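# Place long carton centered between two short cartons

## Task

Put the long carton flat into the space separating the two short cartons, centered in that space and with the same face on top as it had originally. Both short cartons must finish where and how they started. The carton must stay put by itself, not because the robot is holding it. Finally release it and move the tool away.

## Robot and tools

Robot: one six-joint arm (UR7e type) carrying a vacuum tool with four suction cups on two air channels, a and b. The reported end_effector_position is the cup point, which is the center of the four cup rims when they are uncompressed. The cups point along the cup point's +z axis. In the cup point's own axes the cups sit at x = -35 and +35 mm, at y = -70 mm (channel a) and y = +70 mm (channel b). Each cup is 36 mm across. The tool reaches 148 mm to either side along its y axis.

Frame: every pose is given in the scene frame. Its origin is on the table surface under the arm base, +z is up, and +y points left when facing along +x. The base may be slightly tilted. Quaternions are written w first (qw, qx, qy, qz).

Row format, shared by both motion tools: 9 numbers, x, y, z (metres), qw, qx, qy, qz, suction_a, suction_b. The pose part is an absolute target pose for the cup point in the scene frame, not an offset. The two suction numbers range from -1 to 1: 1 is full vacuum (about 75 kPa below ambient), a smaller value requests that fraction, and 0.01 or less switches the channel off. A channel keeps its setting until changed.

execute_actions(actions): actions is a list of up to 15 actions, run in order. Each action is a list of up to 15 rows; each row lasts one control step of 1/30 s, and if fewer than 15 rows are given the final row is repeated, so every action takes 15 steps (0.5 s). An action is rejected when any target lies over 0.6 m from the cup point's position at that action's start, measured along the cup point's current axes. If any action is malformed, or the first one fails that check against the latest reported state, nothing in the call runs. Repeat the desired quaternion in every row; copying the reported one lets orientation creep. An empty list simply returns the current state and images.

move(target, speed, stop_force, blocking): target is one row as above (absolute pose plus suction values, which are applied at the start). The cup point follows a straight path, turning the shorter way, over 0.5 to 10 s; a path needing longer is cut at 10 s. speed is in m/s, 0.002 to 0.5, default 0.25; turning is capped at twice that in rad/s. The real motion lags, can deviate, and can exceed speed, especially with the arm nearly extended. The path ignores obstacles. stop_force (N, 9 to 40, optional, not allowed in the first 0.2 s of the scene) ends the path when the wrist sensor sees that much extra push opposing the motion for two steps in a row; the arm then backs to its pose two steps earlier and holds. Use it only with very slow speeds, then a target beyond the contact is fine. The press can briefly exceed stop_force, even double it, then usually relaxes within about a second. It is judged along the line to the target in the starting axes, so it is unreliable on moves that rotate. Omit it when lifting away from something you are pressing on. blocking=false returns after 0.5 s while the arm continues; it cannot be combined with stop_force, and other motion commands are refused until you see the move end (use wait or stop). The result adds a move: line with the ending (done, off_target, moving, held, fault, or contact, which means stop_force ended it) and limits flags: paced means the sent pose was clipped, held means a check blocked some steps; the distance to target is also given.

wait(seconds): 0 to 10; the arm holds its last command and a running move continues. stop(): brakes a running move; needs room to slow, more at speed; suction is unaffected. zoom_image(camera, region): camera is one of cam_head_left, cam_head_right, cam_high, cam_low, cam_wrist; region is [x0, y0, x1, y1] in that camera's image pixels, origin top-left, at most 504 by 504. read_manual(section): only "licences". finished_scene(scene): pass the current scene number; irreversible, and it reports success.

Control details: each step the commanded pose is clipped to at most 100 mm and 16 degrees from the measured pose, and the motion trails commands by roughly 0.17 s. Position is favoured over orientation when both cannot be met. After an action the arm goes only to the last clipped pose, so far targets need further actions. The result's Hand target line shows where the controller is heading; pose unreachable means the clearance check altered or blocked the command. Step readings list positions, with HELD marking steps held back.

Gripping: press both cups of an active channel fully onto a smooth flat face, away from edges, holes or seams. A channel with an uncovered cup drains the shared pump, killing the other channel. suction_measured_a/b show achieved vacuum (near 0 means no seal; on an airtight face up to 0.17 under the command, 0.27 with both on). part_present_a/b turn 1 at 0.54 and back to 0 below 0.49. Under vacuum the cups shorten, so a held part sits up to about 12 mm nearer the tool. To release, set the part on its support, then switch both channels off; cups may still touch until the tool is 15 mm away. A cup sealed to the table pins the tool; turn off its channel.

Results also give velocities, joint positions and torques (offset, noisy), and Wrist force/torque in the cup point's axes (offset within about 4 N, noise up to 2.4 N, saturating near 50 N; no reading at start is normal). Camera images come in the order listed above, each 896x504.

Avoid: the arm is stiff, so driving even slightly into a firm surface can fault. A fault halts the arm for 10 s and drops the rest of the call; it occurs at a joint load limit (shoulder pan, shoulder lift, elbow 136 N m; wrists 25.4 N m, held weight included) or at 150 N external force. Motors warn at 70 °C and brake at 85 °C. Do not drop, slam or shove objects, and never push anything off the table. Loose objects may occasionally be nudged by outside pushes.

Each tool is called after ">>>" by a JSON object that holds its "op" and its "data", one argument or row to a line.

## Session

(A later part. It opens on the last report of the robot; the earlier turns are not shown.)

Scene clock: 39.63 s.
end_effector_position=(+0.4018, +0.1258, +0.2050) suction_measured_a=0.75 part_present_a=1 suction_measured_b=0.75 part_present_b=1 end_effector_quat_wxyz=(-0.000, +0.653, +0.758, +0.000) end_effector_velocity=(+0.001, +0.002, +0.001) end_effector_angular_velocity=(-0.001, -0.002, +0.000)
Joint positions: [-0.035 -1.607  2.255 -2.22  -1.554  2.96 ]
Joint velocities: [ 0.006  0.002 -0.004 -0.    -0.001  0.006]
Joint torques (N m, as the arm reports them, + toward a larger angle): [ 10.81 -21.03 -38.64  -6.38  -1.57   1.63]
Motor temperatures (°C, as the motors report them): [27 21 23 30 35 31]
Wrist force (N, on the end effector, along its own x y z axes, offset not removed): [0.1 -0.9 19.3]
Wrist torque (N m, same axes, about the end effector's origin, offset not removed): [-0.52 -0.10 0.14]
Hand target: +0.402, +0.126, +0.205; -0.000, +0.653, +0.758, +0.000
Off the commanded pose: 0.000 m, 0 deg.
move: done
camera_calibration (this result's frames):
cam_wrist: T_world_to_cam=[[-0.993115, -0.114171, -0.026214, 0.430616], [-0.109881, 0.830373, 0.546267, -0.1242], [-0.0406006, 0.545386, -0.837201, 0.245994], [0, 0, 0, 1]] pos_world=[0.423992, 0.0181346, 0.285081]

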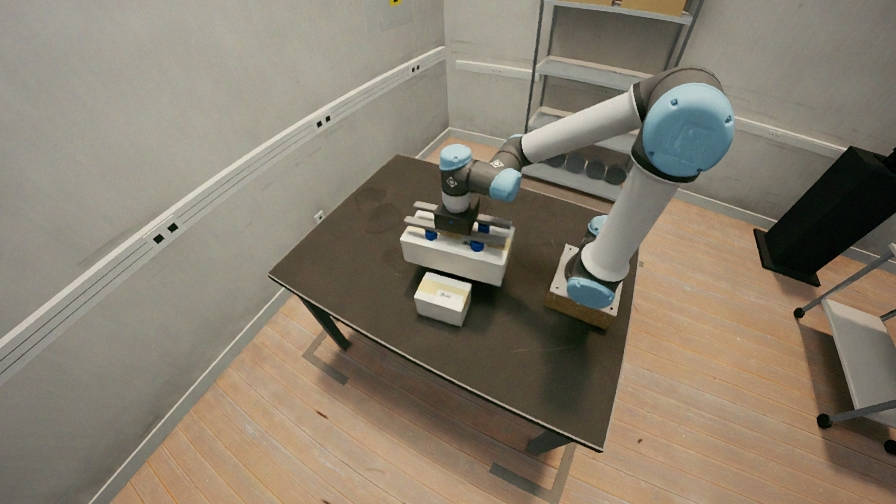

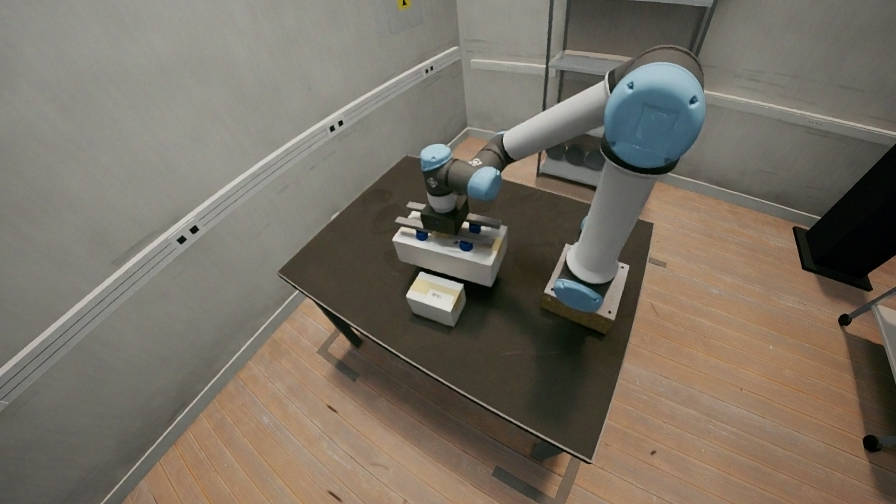

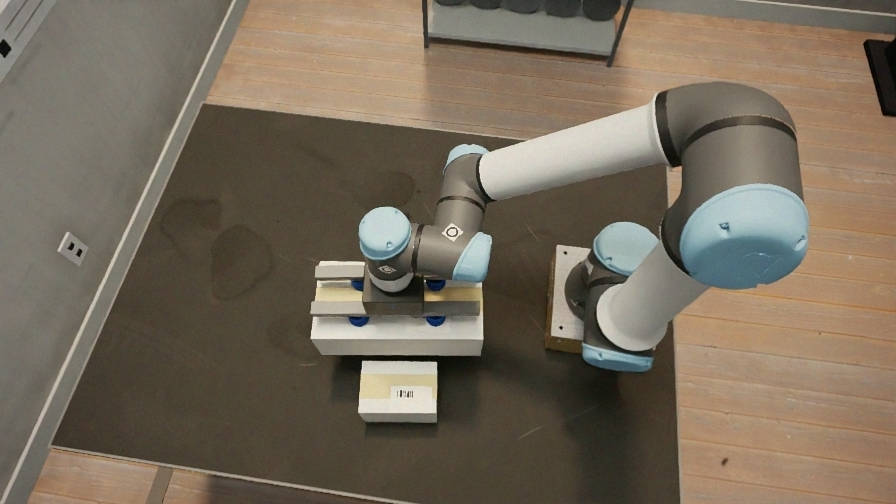

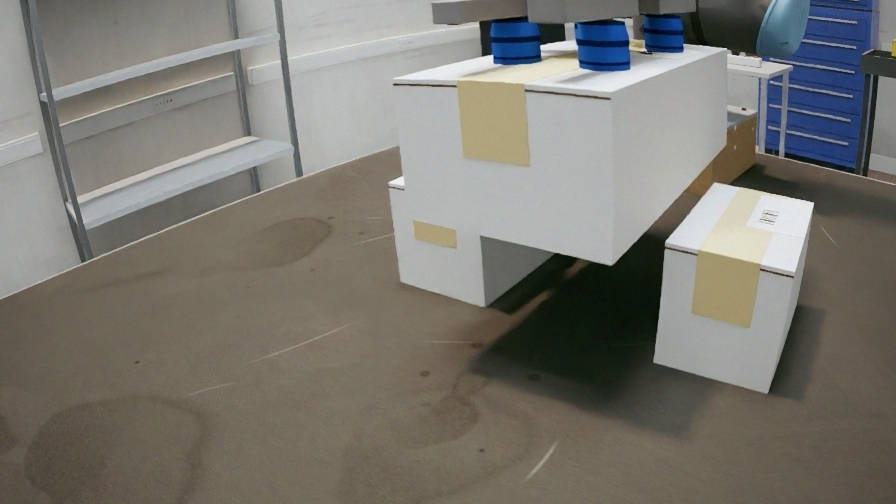

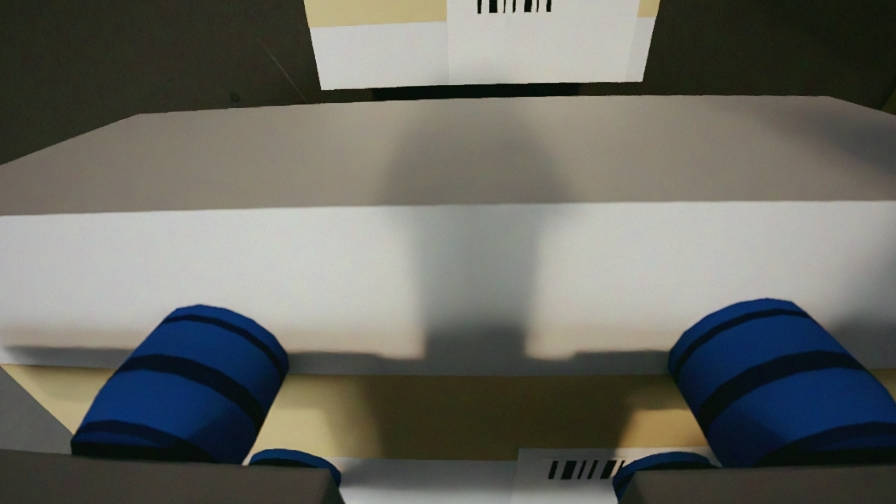

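>>> {"op": "move", "data": {
  "target": [0.4017,0.1283,0.193,0,0.6528,0.7576,0,1,1],
  "speed": 0.05
}}

>>> {"op": "zoom_image", "data": {
  "camera": "cam_high",
  "region": [300,330,500,430]
}}

>>> {"op": "zoom_image", "data": {
  "camera": "cam_wrist",
  "region": [280,40,700,140]
}}

Scene clock: 43.63 s.
end_effector_position=(+0.4017, +0.1282, +0.1933) suction_measured_a=0.75 part_present_a=1 suction_measured_b=0.75 part_present_b=1 end_effector_quat_wxyz=(-0.000, +0.653, +0.758, -0.000) end_effector_velocity=(-0.000, +0.001, -0.003) end_effector_angular_velocity=(-0.000, -0.000, -0.001)
Joint positions: [-0.027 -1.583  2.27  -2.259 -1.554  2.967]
Joint velocities: [ 0.002  0.005  0.004 -0.009 -0.     0.003]
Joint torques (N m, as the arm reports them, + toward a larger angle): [ 12.65 -20.22 -21.    -6.17  -1.54   1.52]
Motor temperatures (°C, as the motors report them): [27 21 23 30 35 31]
Wrist force (N, on the end effector, along its own x y z axes, offset not removed): [-0.1 -1.5 18.5]
Wrist torque (N m, same axes, about the end effector's origin, offset not removed): [-0.57 -0.09 0.16]
Hand target: +0.402, +0.128, +0.193; -0.000, +0.653, +0.758, -0.000
Off the commanded pose: 0.000 m, 0 deg.
move: done
camera_calibration (this result's frames):
cam_wrist: T_world_to_cam=[[-0.993101, -0.114277, -0.0262766, 0.430489], [-0.110039, 0.83083, 0.545538, -0.119702], [-0.0405111, 0.544666, -0.837674, 0.234994], [0, 0, 0, 1]] pos_world=[0.423868, 0.0206541, 0.273462]

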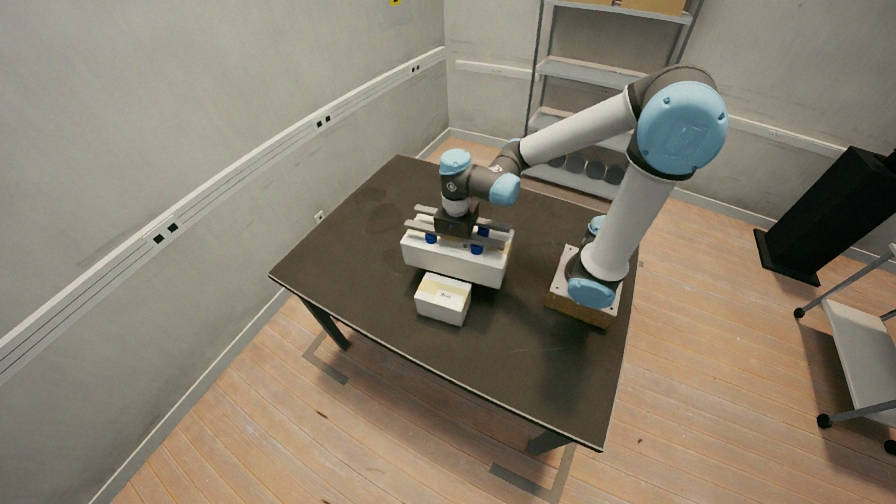

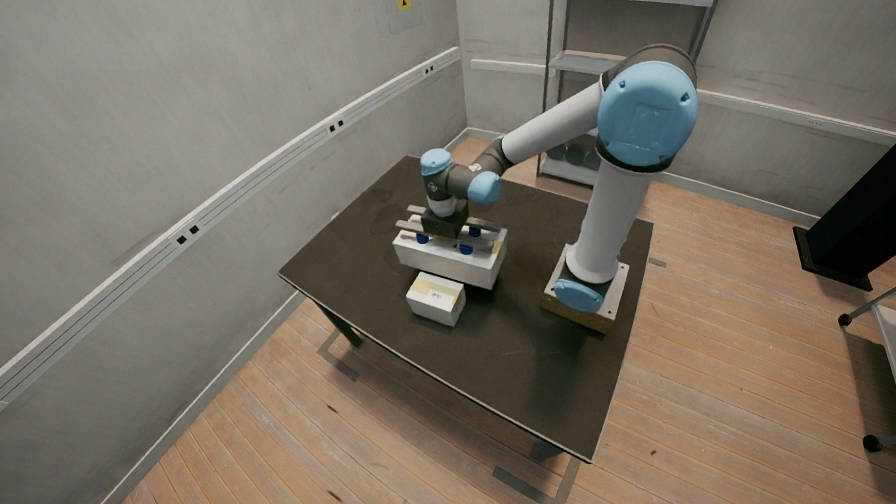

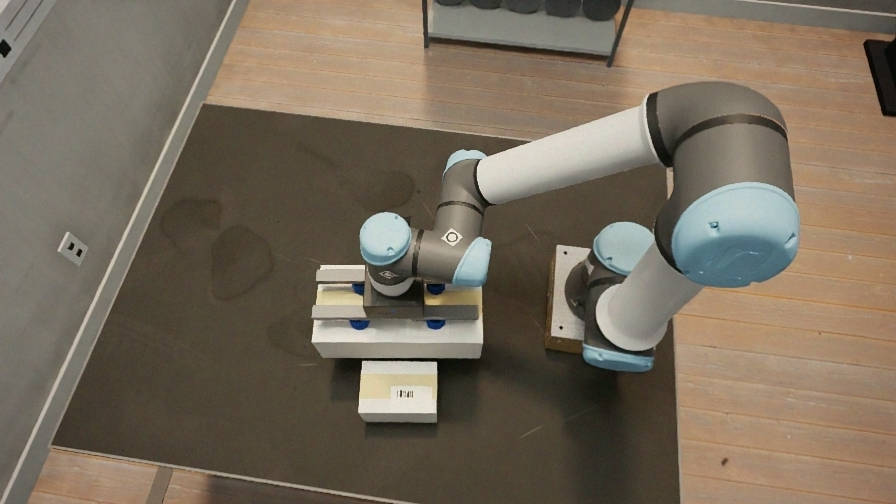

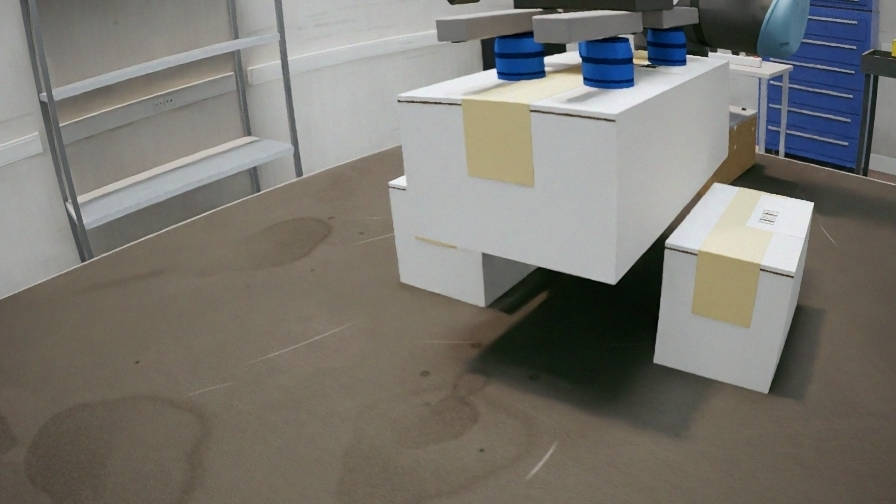

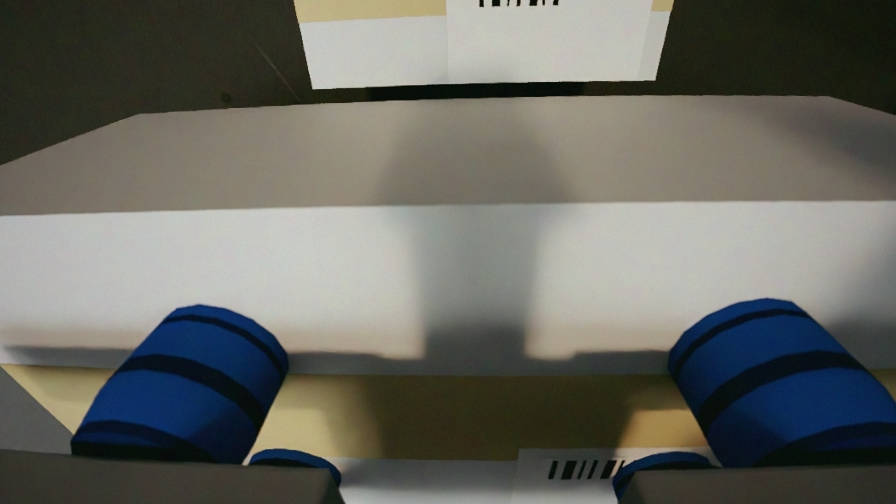

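Region (300, 330, 500, 430) of cam_high's 896x504 image, scaled by 2.520, with more detail than that image has.

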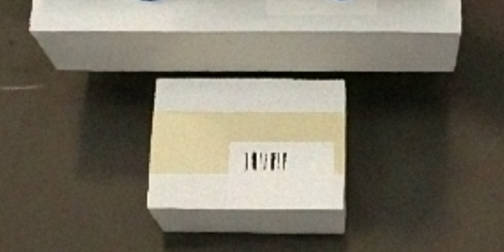

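Region (280, 40, 700, 140) of cam_wrist's 896x504 image, scaled by 1.200, with more detail than that image has; it fills the top 120 rows of this view, and the rest is white.

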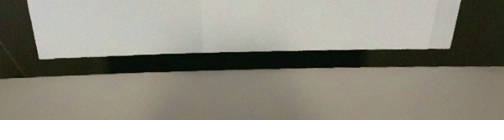

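>>> {"op": "move", "data": {
  "target": [0.4042,0.1287,0.095,0,0.6528,0.7576,0,1,1],
  "speed": 0.1
}}

>>> {"op": "move", "data": {
  "target": [0.4042,0.1287,0.087,0,0.6528,0.7576,0,1,1],
  "speed": 0.004,
  "stop_force": 12
}}

Scene clock: 46.87 s.
end_effector_position=(+0.4041, +0.1287, +0.0953) suction_measured_a=0.75 part_present_a=1 suction_measured_b=0.75 part_present_b=1 end_effector_quat_wxyz=(-0.000, +0.653, +0.758, -0.000) end_effector_velocity=(+0.000, -0.000, -0.002) end_effector_angular_velocity=(-0.000, -0.001, -0.001)
Joint positions: [-0.022 -1.338  2.364 -2.597 -1.554  2.972]
Joint velocities: [-0.     0.006  0.001 -0.009 -0.     0.001]
Joint torques (N m, as the arm reports them, + toward a larger angle): [ 11.17 -24.89 -11.85  -6.38   0.08   1.67]
Motor temperatures (°C, as the motors report them): [27 21 23 30 35 31]
Wrist force (N, on the end effector, along its own x y z axes, offset not removed): [2.2 -0.9 18.6]
Wrist torque (N m, same axes, about the end effector's origin, offset not removed): [-0.44 -0.41 0.08]
Hand target: +0.404, +0.129, +0.095; -0.000, +0.653, +0.758, -0.000
Off the commanded pose: 0.000 m, 0 deg.
move: done
camera_calibration (this result's frames):
cam_wrist: T_world_to_cam=[[-0.993103, -0.114275, -0.0262339, 0.430338], [-0.110013, 0.830822, 0.545556, -0.0663871], [-0.0405476, 0.54468, -0.837663, 0.152786], [0, 0, 0, 1]] pos_world=[0.426262, 0.0211131, 0.175491]

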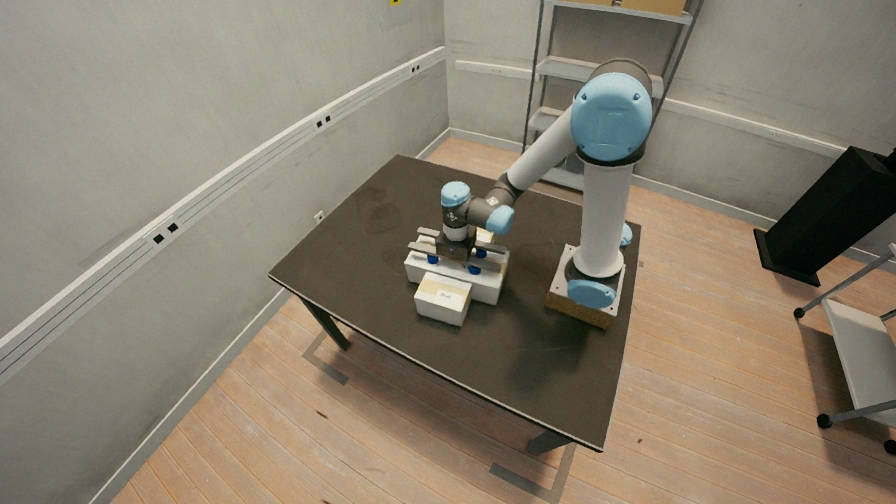

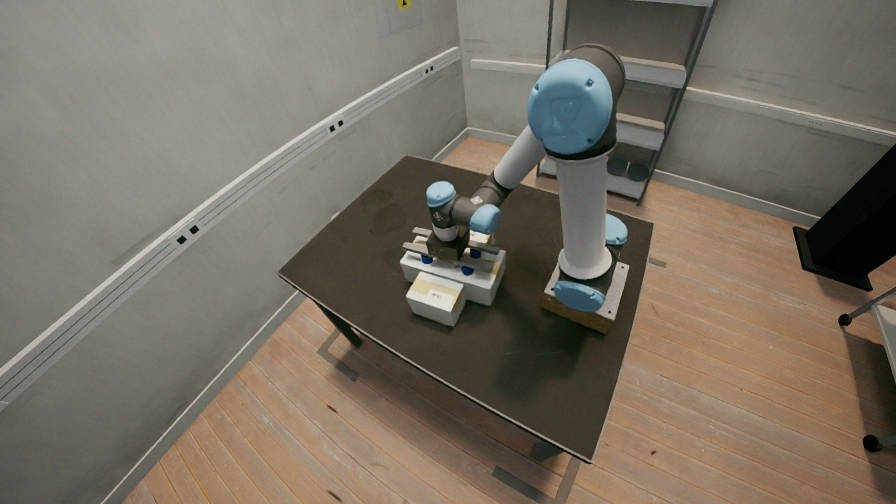

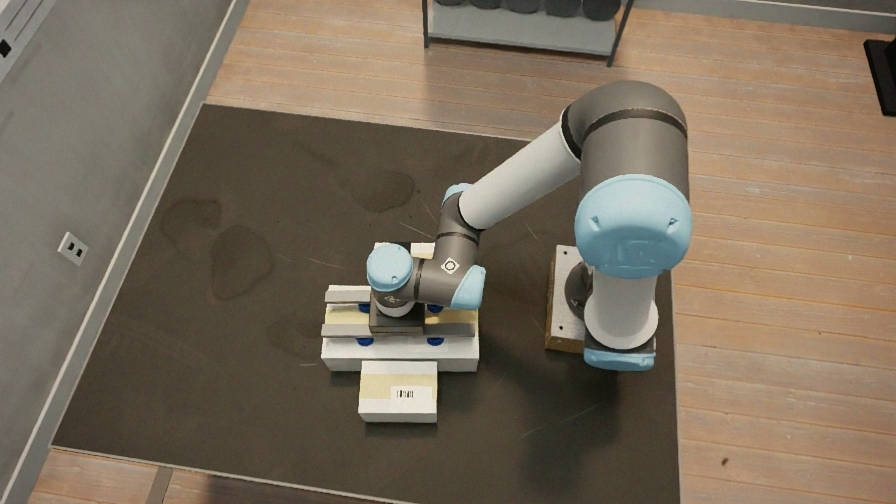

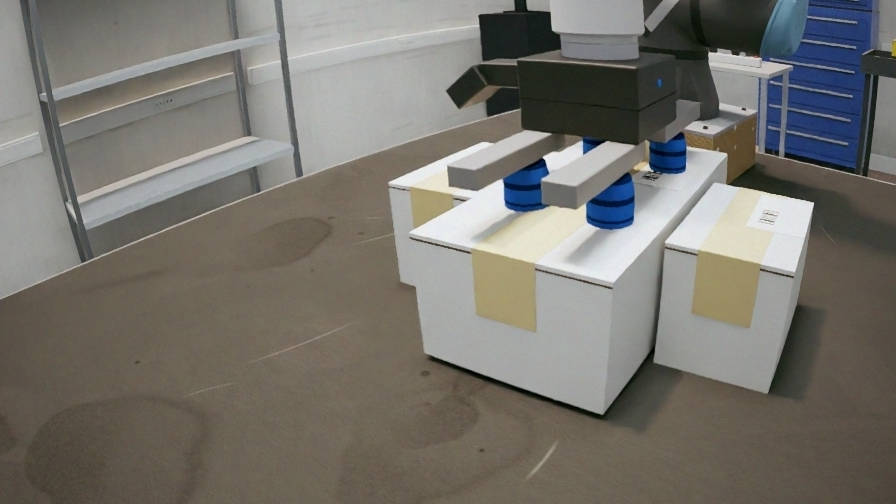

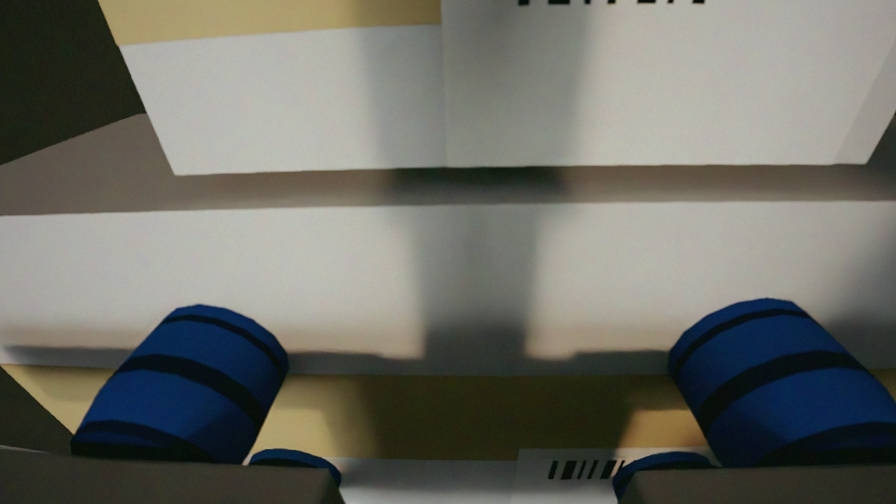

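Scene clock: 48.80 s.
end_effector_position=(+0.4041, +0.1287, +0.0891) suction_measured_a=0.75 part_present_a=1 suction_measured_b=0.75 part_present_b=1 end_effector_quat_wxyz=(-0.000, +0.653, +0.758, -0.000) end_effector_velocity=(-0.001, -0.000, +0.001) end_effector_angular_velocity=(-0.001, +0.002, -0.000)
Joint positions: [-0.022 -1.32   2.368 -2.619 -1.555  2.972]
Joint velocities: [ 0.    -0.004 -0.001  0.006 -0.001  0.   ]
Joint torques (N m, as the arm reports them, + toward a larger angle): [  9.36 -36.98 -19.89   0.88  -1.58   1.44]
Motor temperatures (°C, as the motors report them): [27 21 23 30 35 31]
Wrist force (N, on the end effector, along its own x y z axes, offset not removed): [1.8 -0.1 3.5]
Wrist torque (N m, same axes, about the end effector's origin, offset not removed): [-2.65 -0.13 0.12]
Hand target: +0.404, +0.129, +0.089; +0.000, +0.653, +0.758, +0.000
Off the commanded pose: 0.002 m, 0 deg.
move: contact
camera_calibration (this result's frames):
cam_wrist: T_world_to_cam=[[-0.993101, -0.114288, -0.0262617, 0.430232], [-0.11004, 0.830838, 0.545527, -0.0629858], [-0.0405277, 0.544653, -0.837681, 0.147575], [0, 0, 0, 1]] pos_world=[0.426313, 0.0211237, 0.16928]

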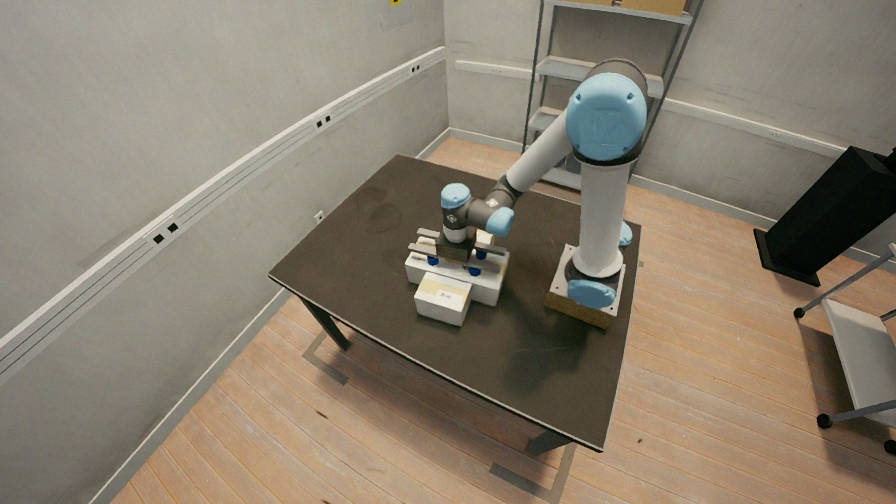

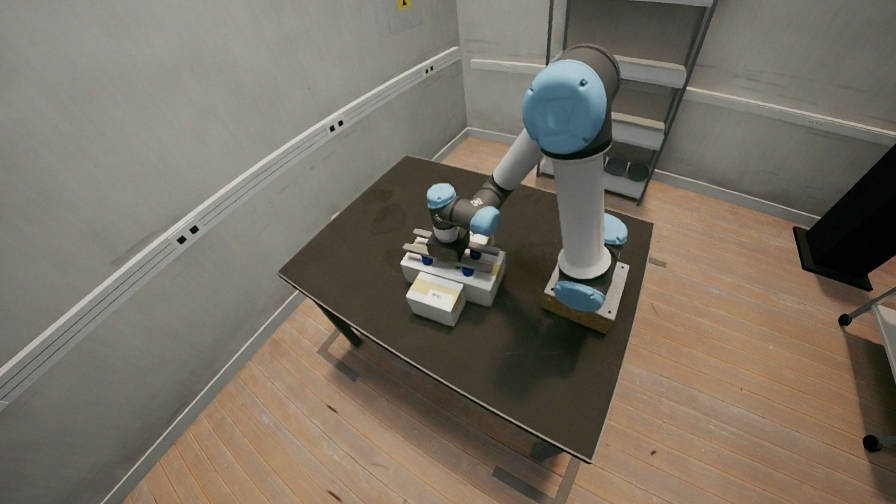

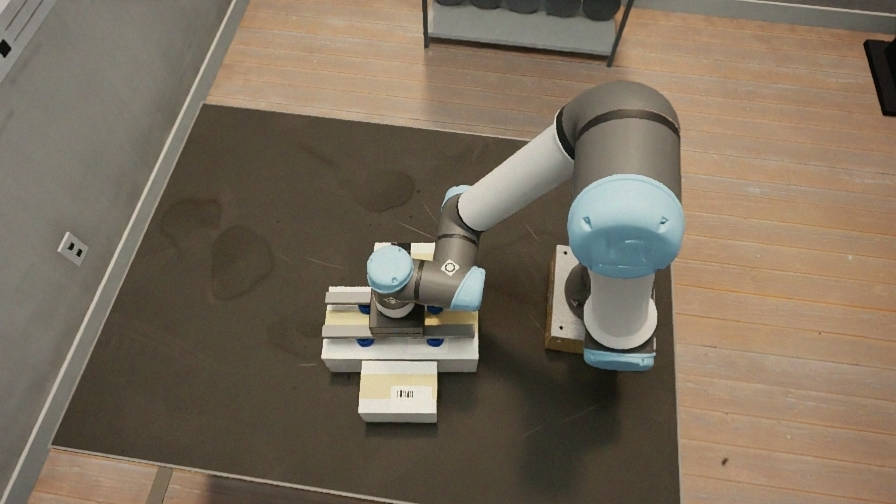

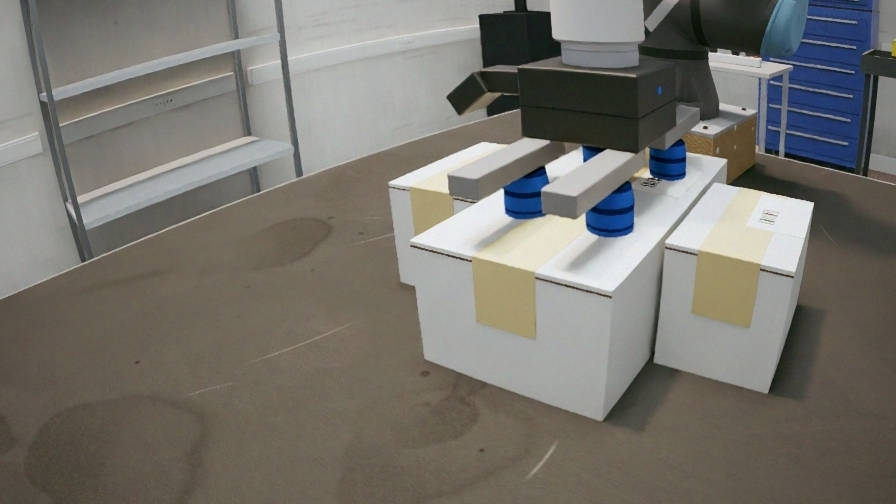

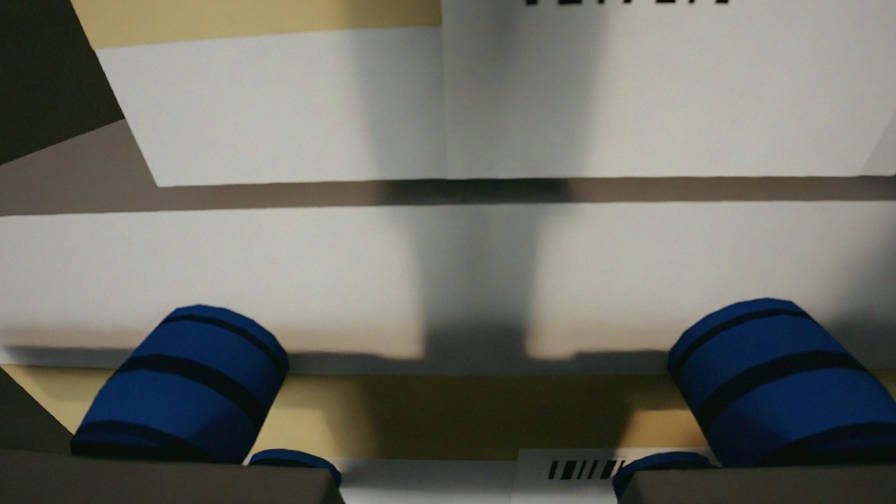

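>>> {"op": "execute_actions", "data": {
  "actions": [
    [[0.4042,0.1287,0.0895,0,0.6528,0.7576,0,0,0]]
  ]
}}

>>> {"op": "move", "data": {
  "target": [0.4042,0.1287,0.27,0,0.6528,0.7576,0,0,0]
}}

Scene clock: 50.33 s.
end_effector_position=(+0.4043, +0.1287, +0.0897) suction_measured_a=0.00 part_present_a=0 suction_measured_b=0.00 part_present_b=0 end_effector_quat_wxyz=(+0.000, +0.653, +0.758, +0.000) end_effector_velocity=(-0.000, +0.000, -0.000) end_effector_angular_velocity=(+0.000, +0.000, +0.004)
Joint positions: [-0.022 -1.322  2.367 -2.618 -1.555  2.972]
Joint velocities: [-0.    -0.     0.001  0.     0.    -0.004]
Joint torques (N m, as the arm reports them, + toward a larger angle): [-1.38  0.68  3.69  2.23 -0.5  -0.98]
Motor temperatures (°C, as the motors report them): [27 21 23 30 35 31]
Wrist force (N, on the end effector, along its own x y z axes, offset not removed): [1.6 -8.1 -50.0]
Wrist torque (N m, same axes, about the end effector's origin, offset not removed): [-0.20 -0.27 0.22]
Hand target: +0.404, +0.129, +0.089; +0.000, +0.653, +0.758, -0.000
Off the commanded pose: 0.000 m, 0 deg.
Step readings (end_effector_position):
0: (+0.4042, +0.1287, +0.0894)
1: (+0.4042, +0.1287, +0.0894)
2: (+0.4042, +0.1287, +0.0895)
4: (+0.4044, +0.1287, +0.0897)
8: (+0.4044, +0.1287, +0.0897)
15: end_effector_position above
camera_calibration (this result's frames):
cam_wrist: T_world_to_cam=[[-0.993086, -0.114297, -0.0267654, 0.430482], [-0.110327, 0.830865, 0.545428, -0.0631293], [-0.0401023, 0.54461, -0.83773, 0.14787], [0, 0, 0, 1]] pos_world=[0.426471, 0.0211231, 0.16983]

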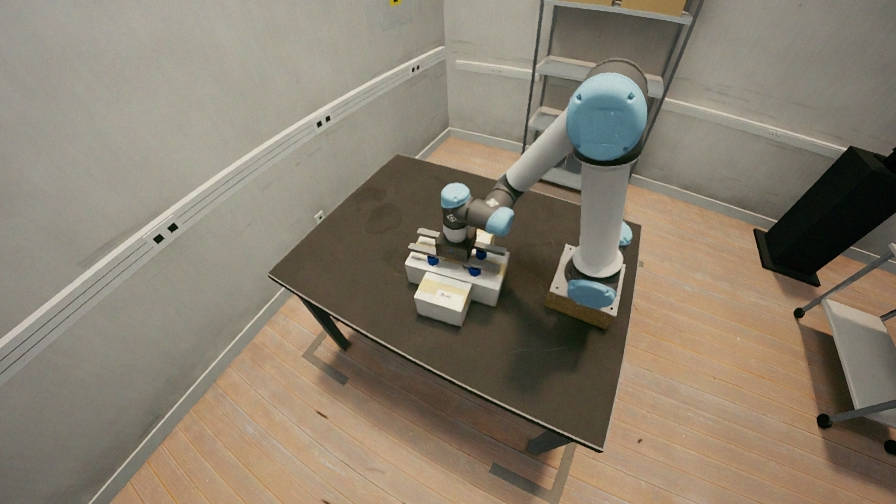

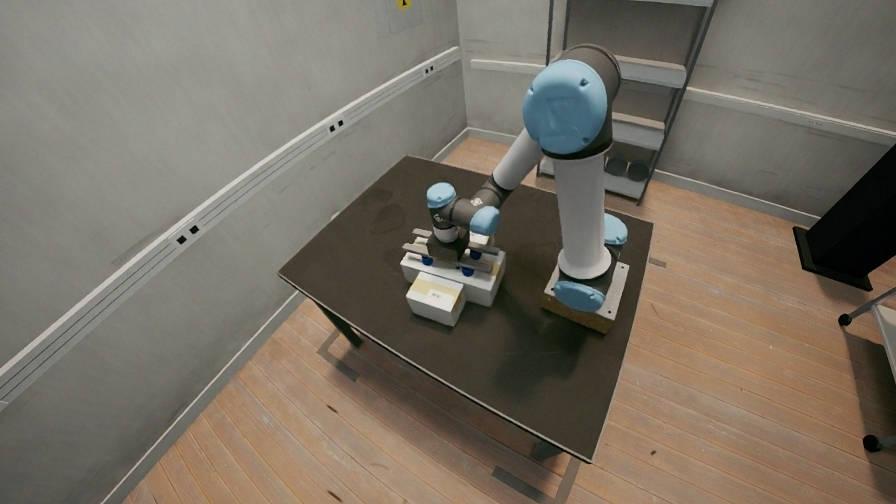

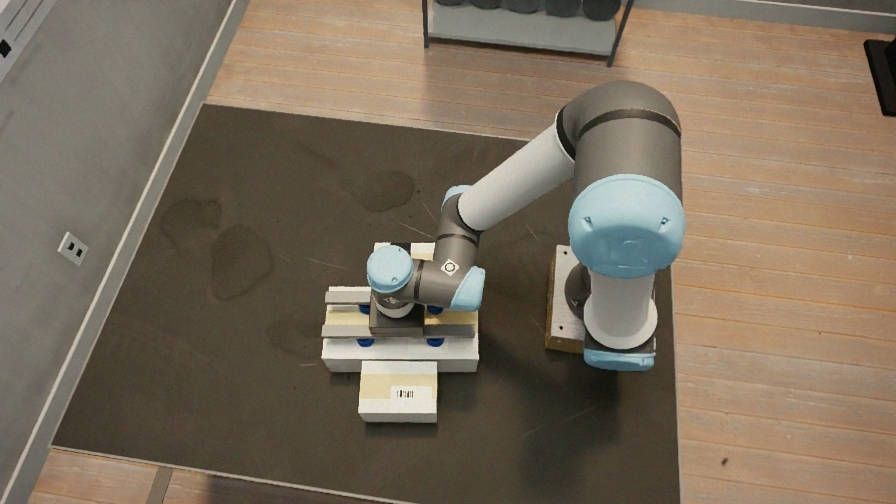

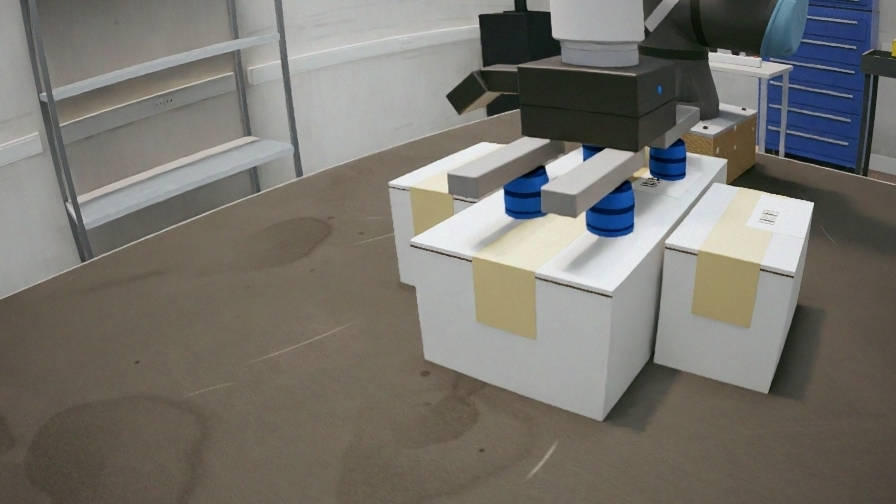

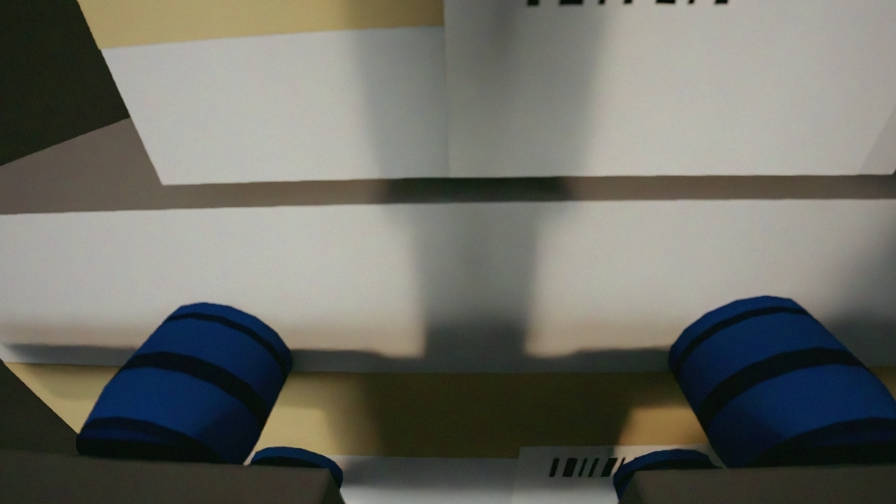

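Scene clock: 51.73 s.
end_effector_position=(+0.4044, +0.1287, +0.2696) suction_measured_a=0.00 part_present_a=0 suction_measured_b=0.00 part_present_b=0 end_effector_quat_wxyz=(+0.000, +0.653, +0.758, +0.000) end_effector_velocity=(-0.000, +0.000, +0.003) end_effector_angular_velocity=(+0.000, +0.002, +0.001)
Joint positions: [-0.029 -1.697  2.143 -2.018 -1.554  2.965]
Joint velocities: [-0.    -0.003 -0.006  0.011  0.    -0.001]
Joint torques (N m, as the arm reports them, + toward a larger angle): [-11.16 -28.3  -35.22  -1.33  -0.72  -2.  ]
Motor temperatures (°C, as the motors report them): [27 21 23 30 35 31]
Wrist force (N, on the end effector, along its own x y z axes, offset not removed): [1.2 0.4 1.2]
Wrist torque (N m, same axes, about the end effector's origin, offset not removed): [0.16 -0.25 0.14]
Hand target: +0.404, +0.129, +0.270; +0.000, +0.653, +0.758, +0.000
Off the commanded pose: 0.000 m, 0 deg.
move: done
camera_calibration (this result's frames):
cam_wrist: T_world_to_cam=[[-0.993093, -0.114265, -0.0266486, 0.435314], [-0.110234, 0.830837, 0.545489, -0.161314], [-0.0401898, 0.544659, -0.837694, 0.29859], [0, 0, 0, 1]] pos_world=[0.426526, 0.0211371, 0.349723]

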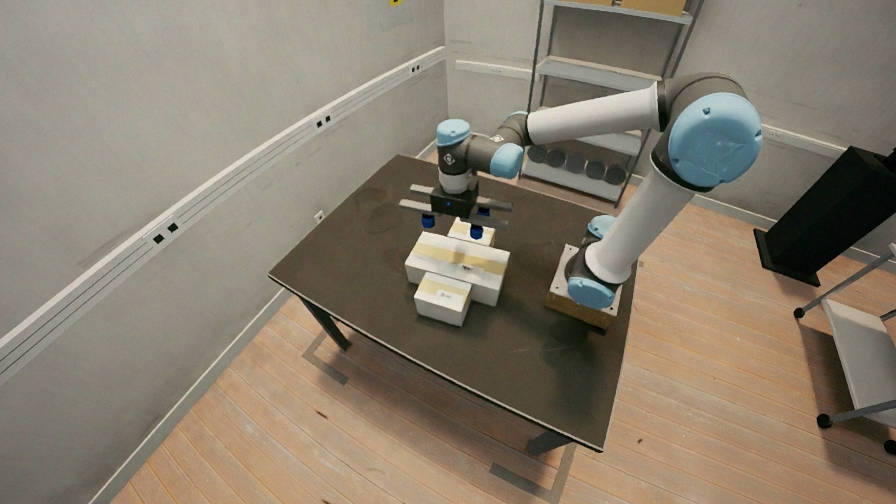

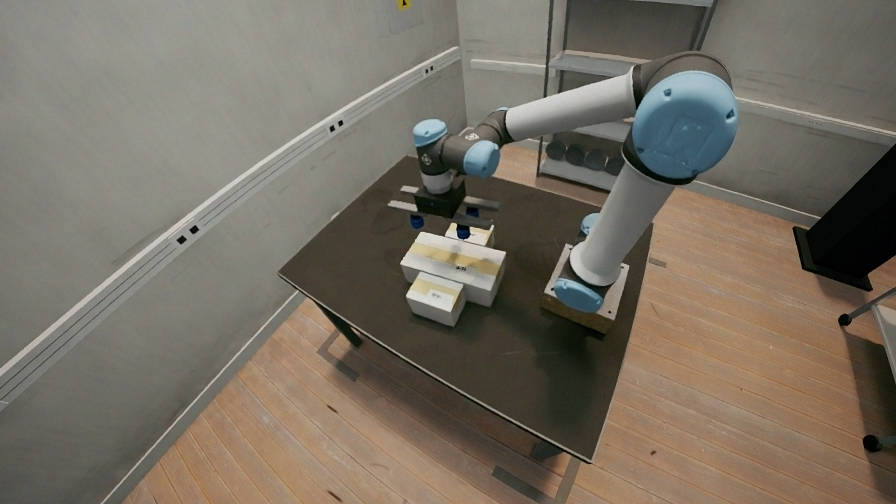

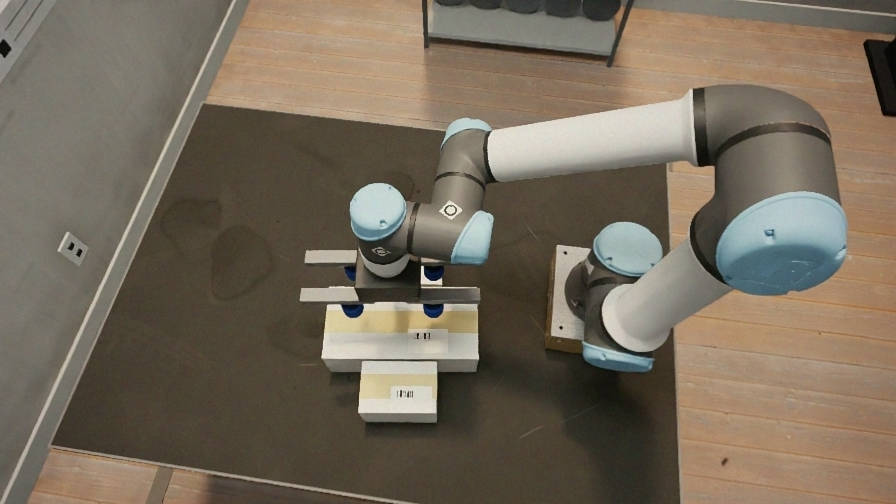

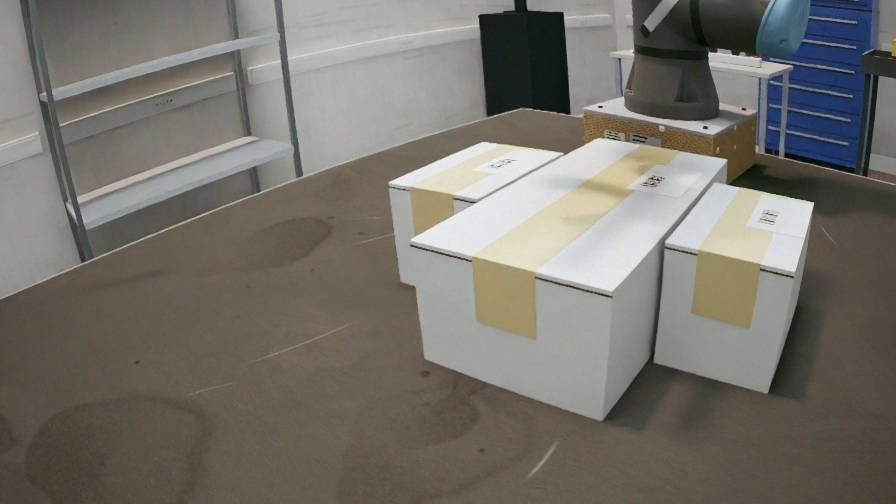

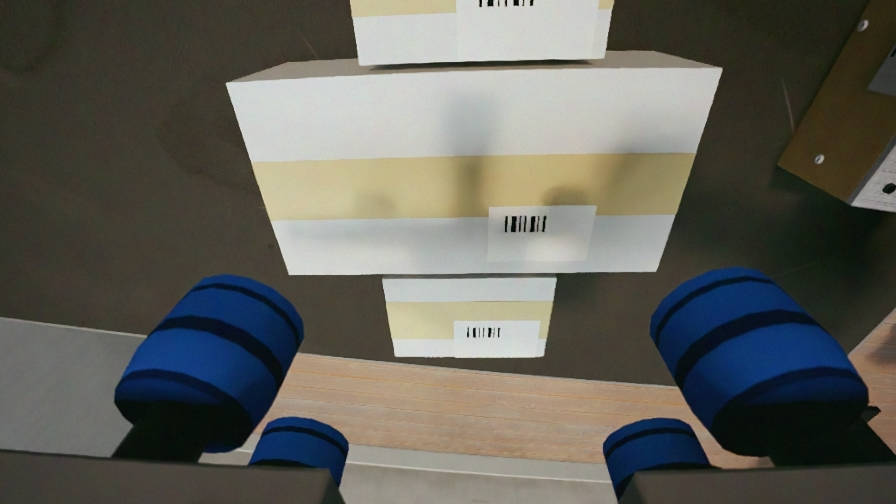

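>>> {"op": "finished_scene", "data": {
  "scene": 1
}}

The scene is finished: the task was done.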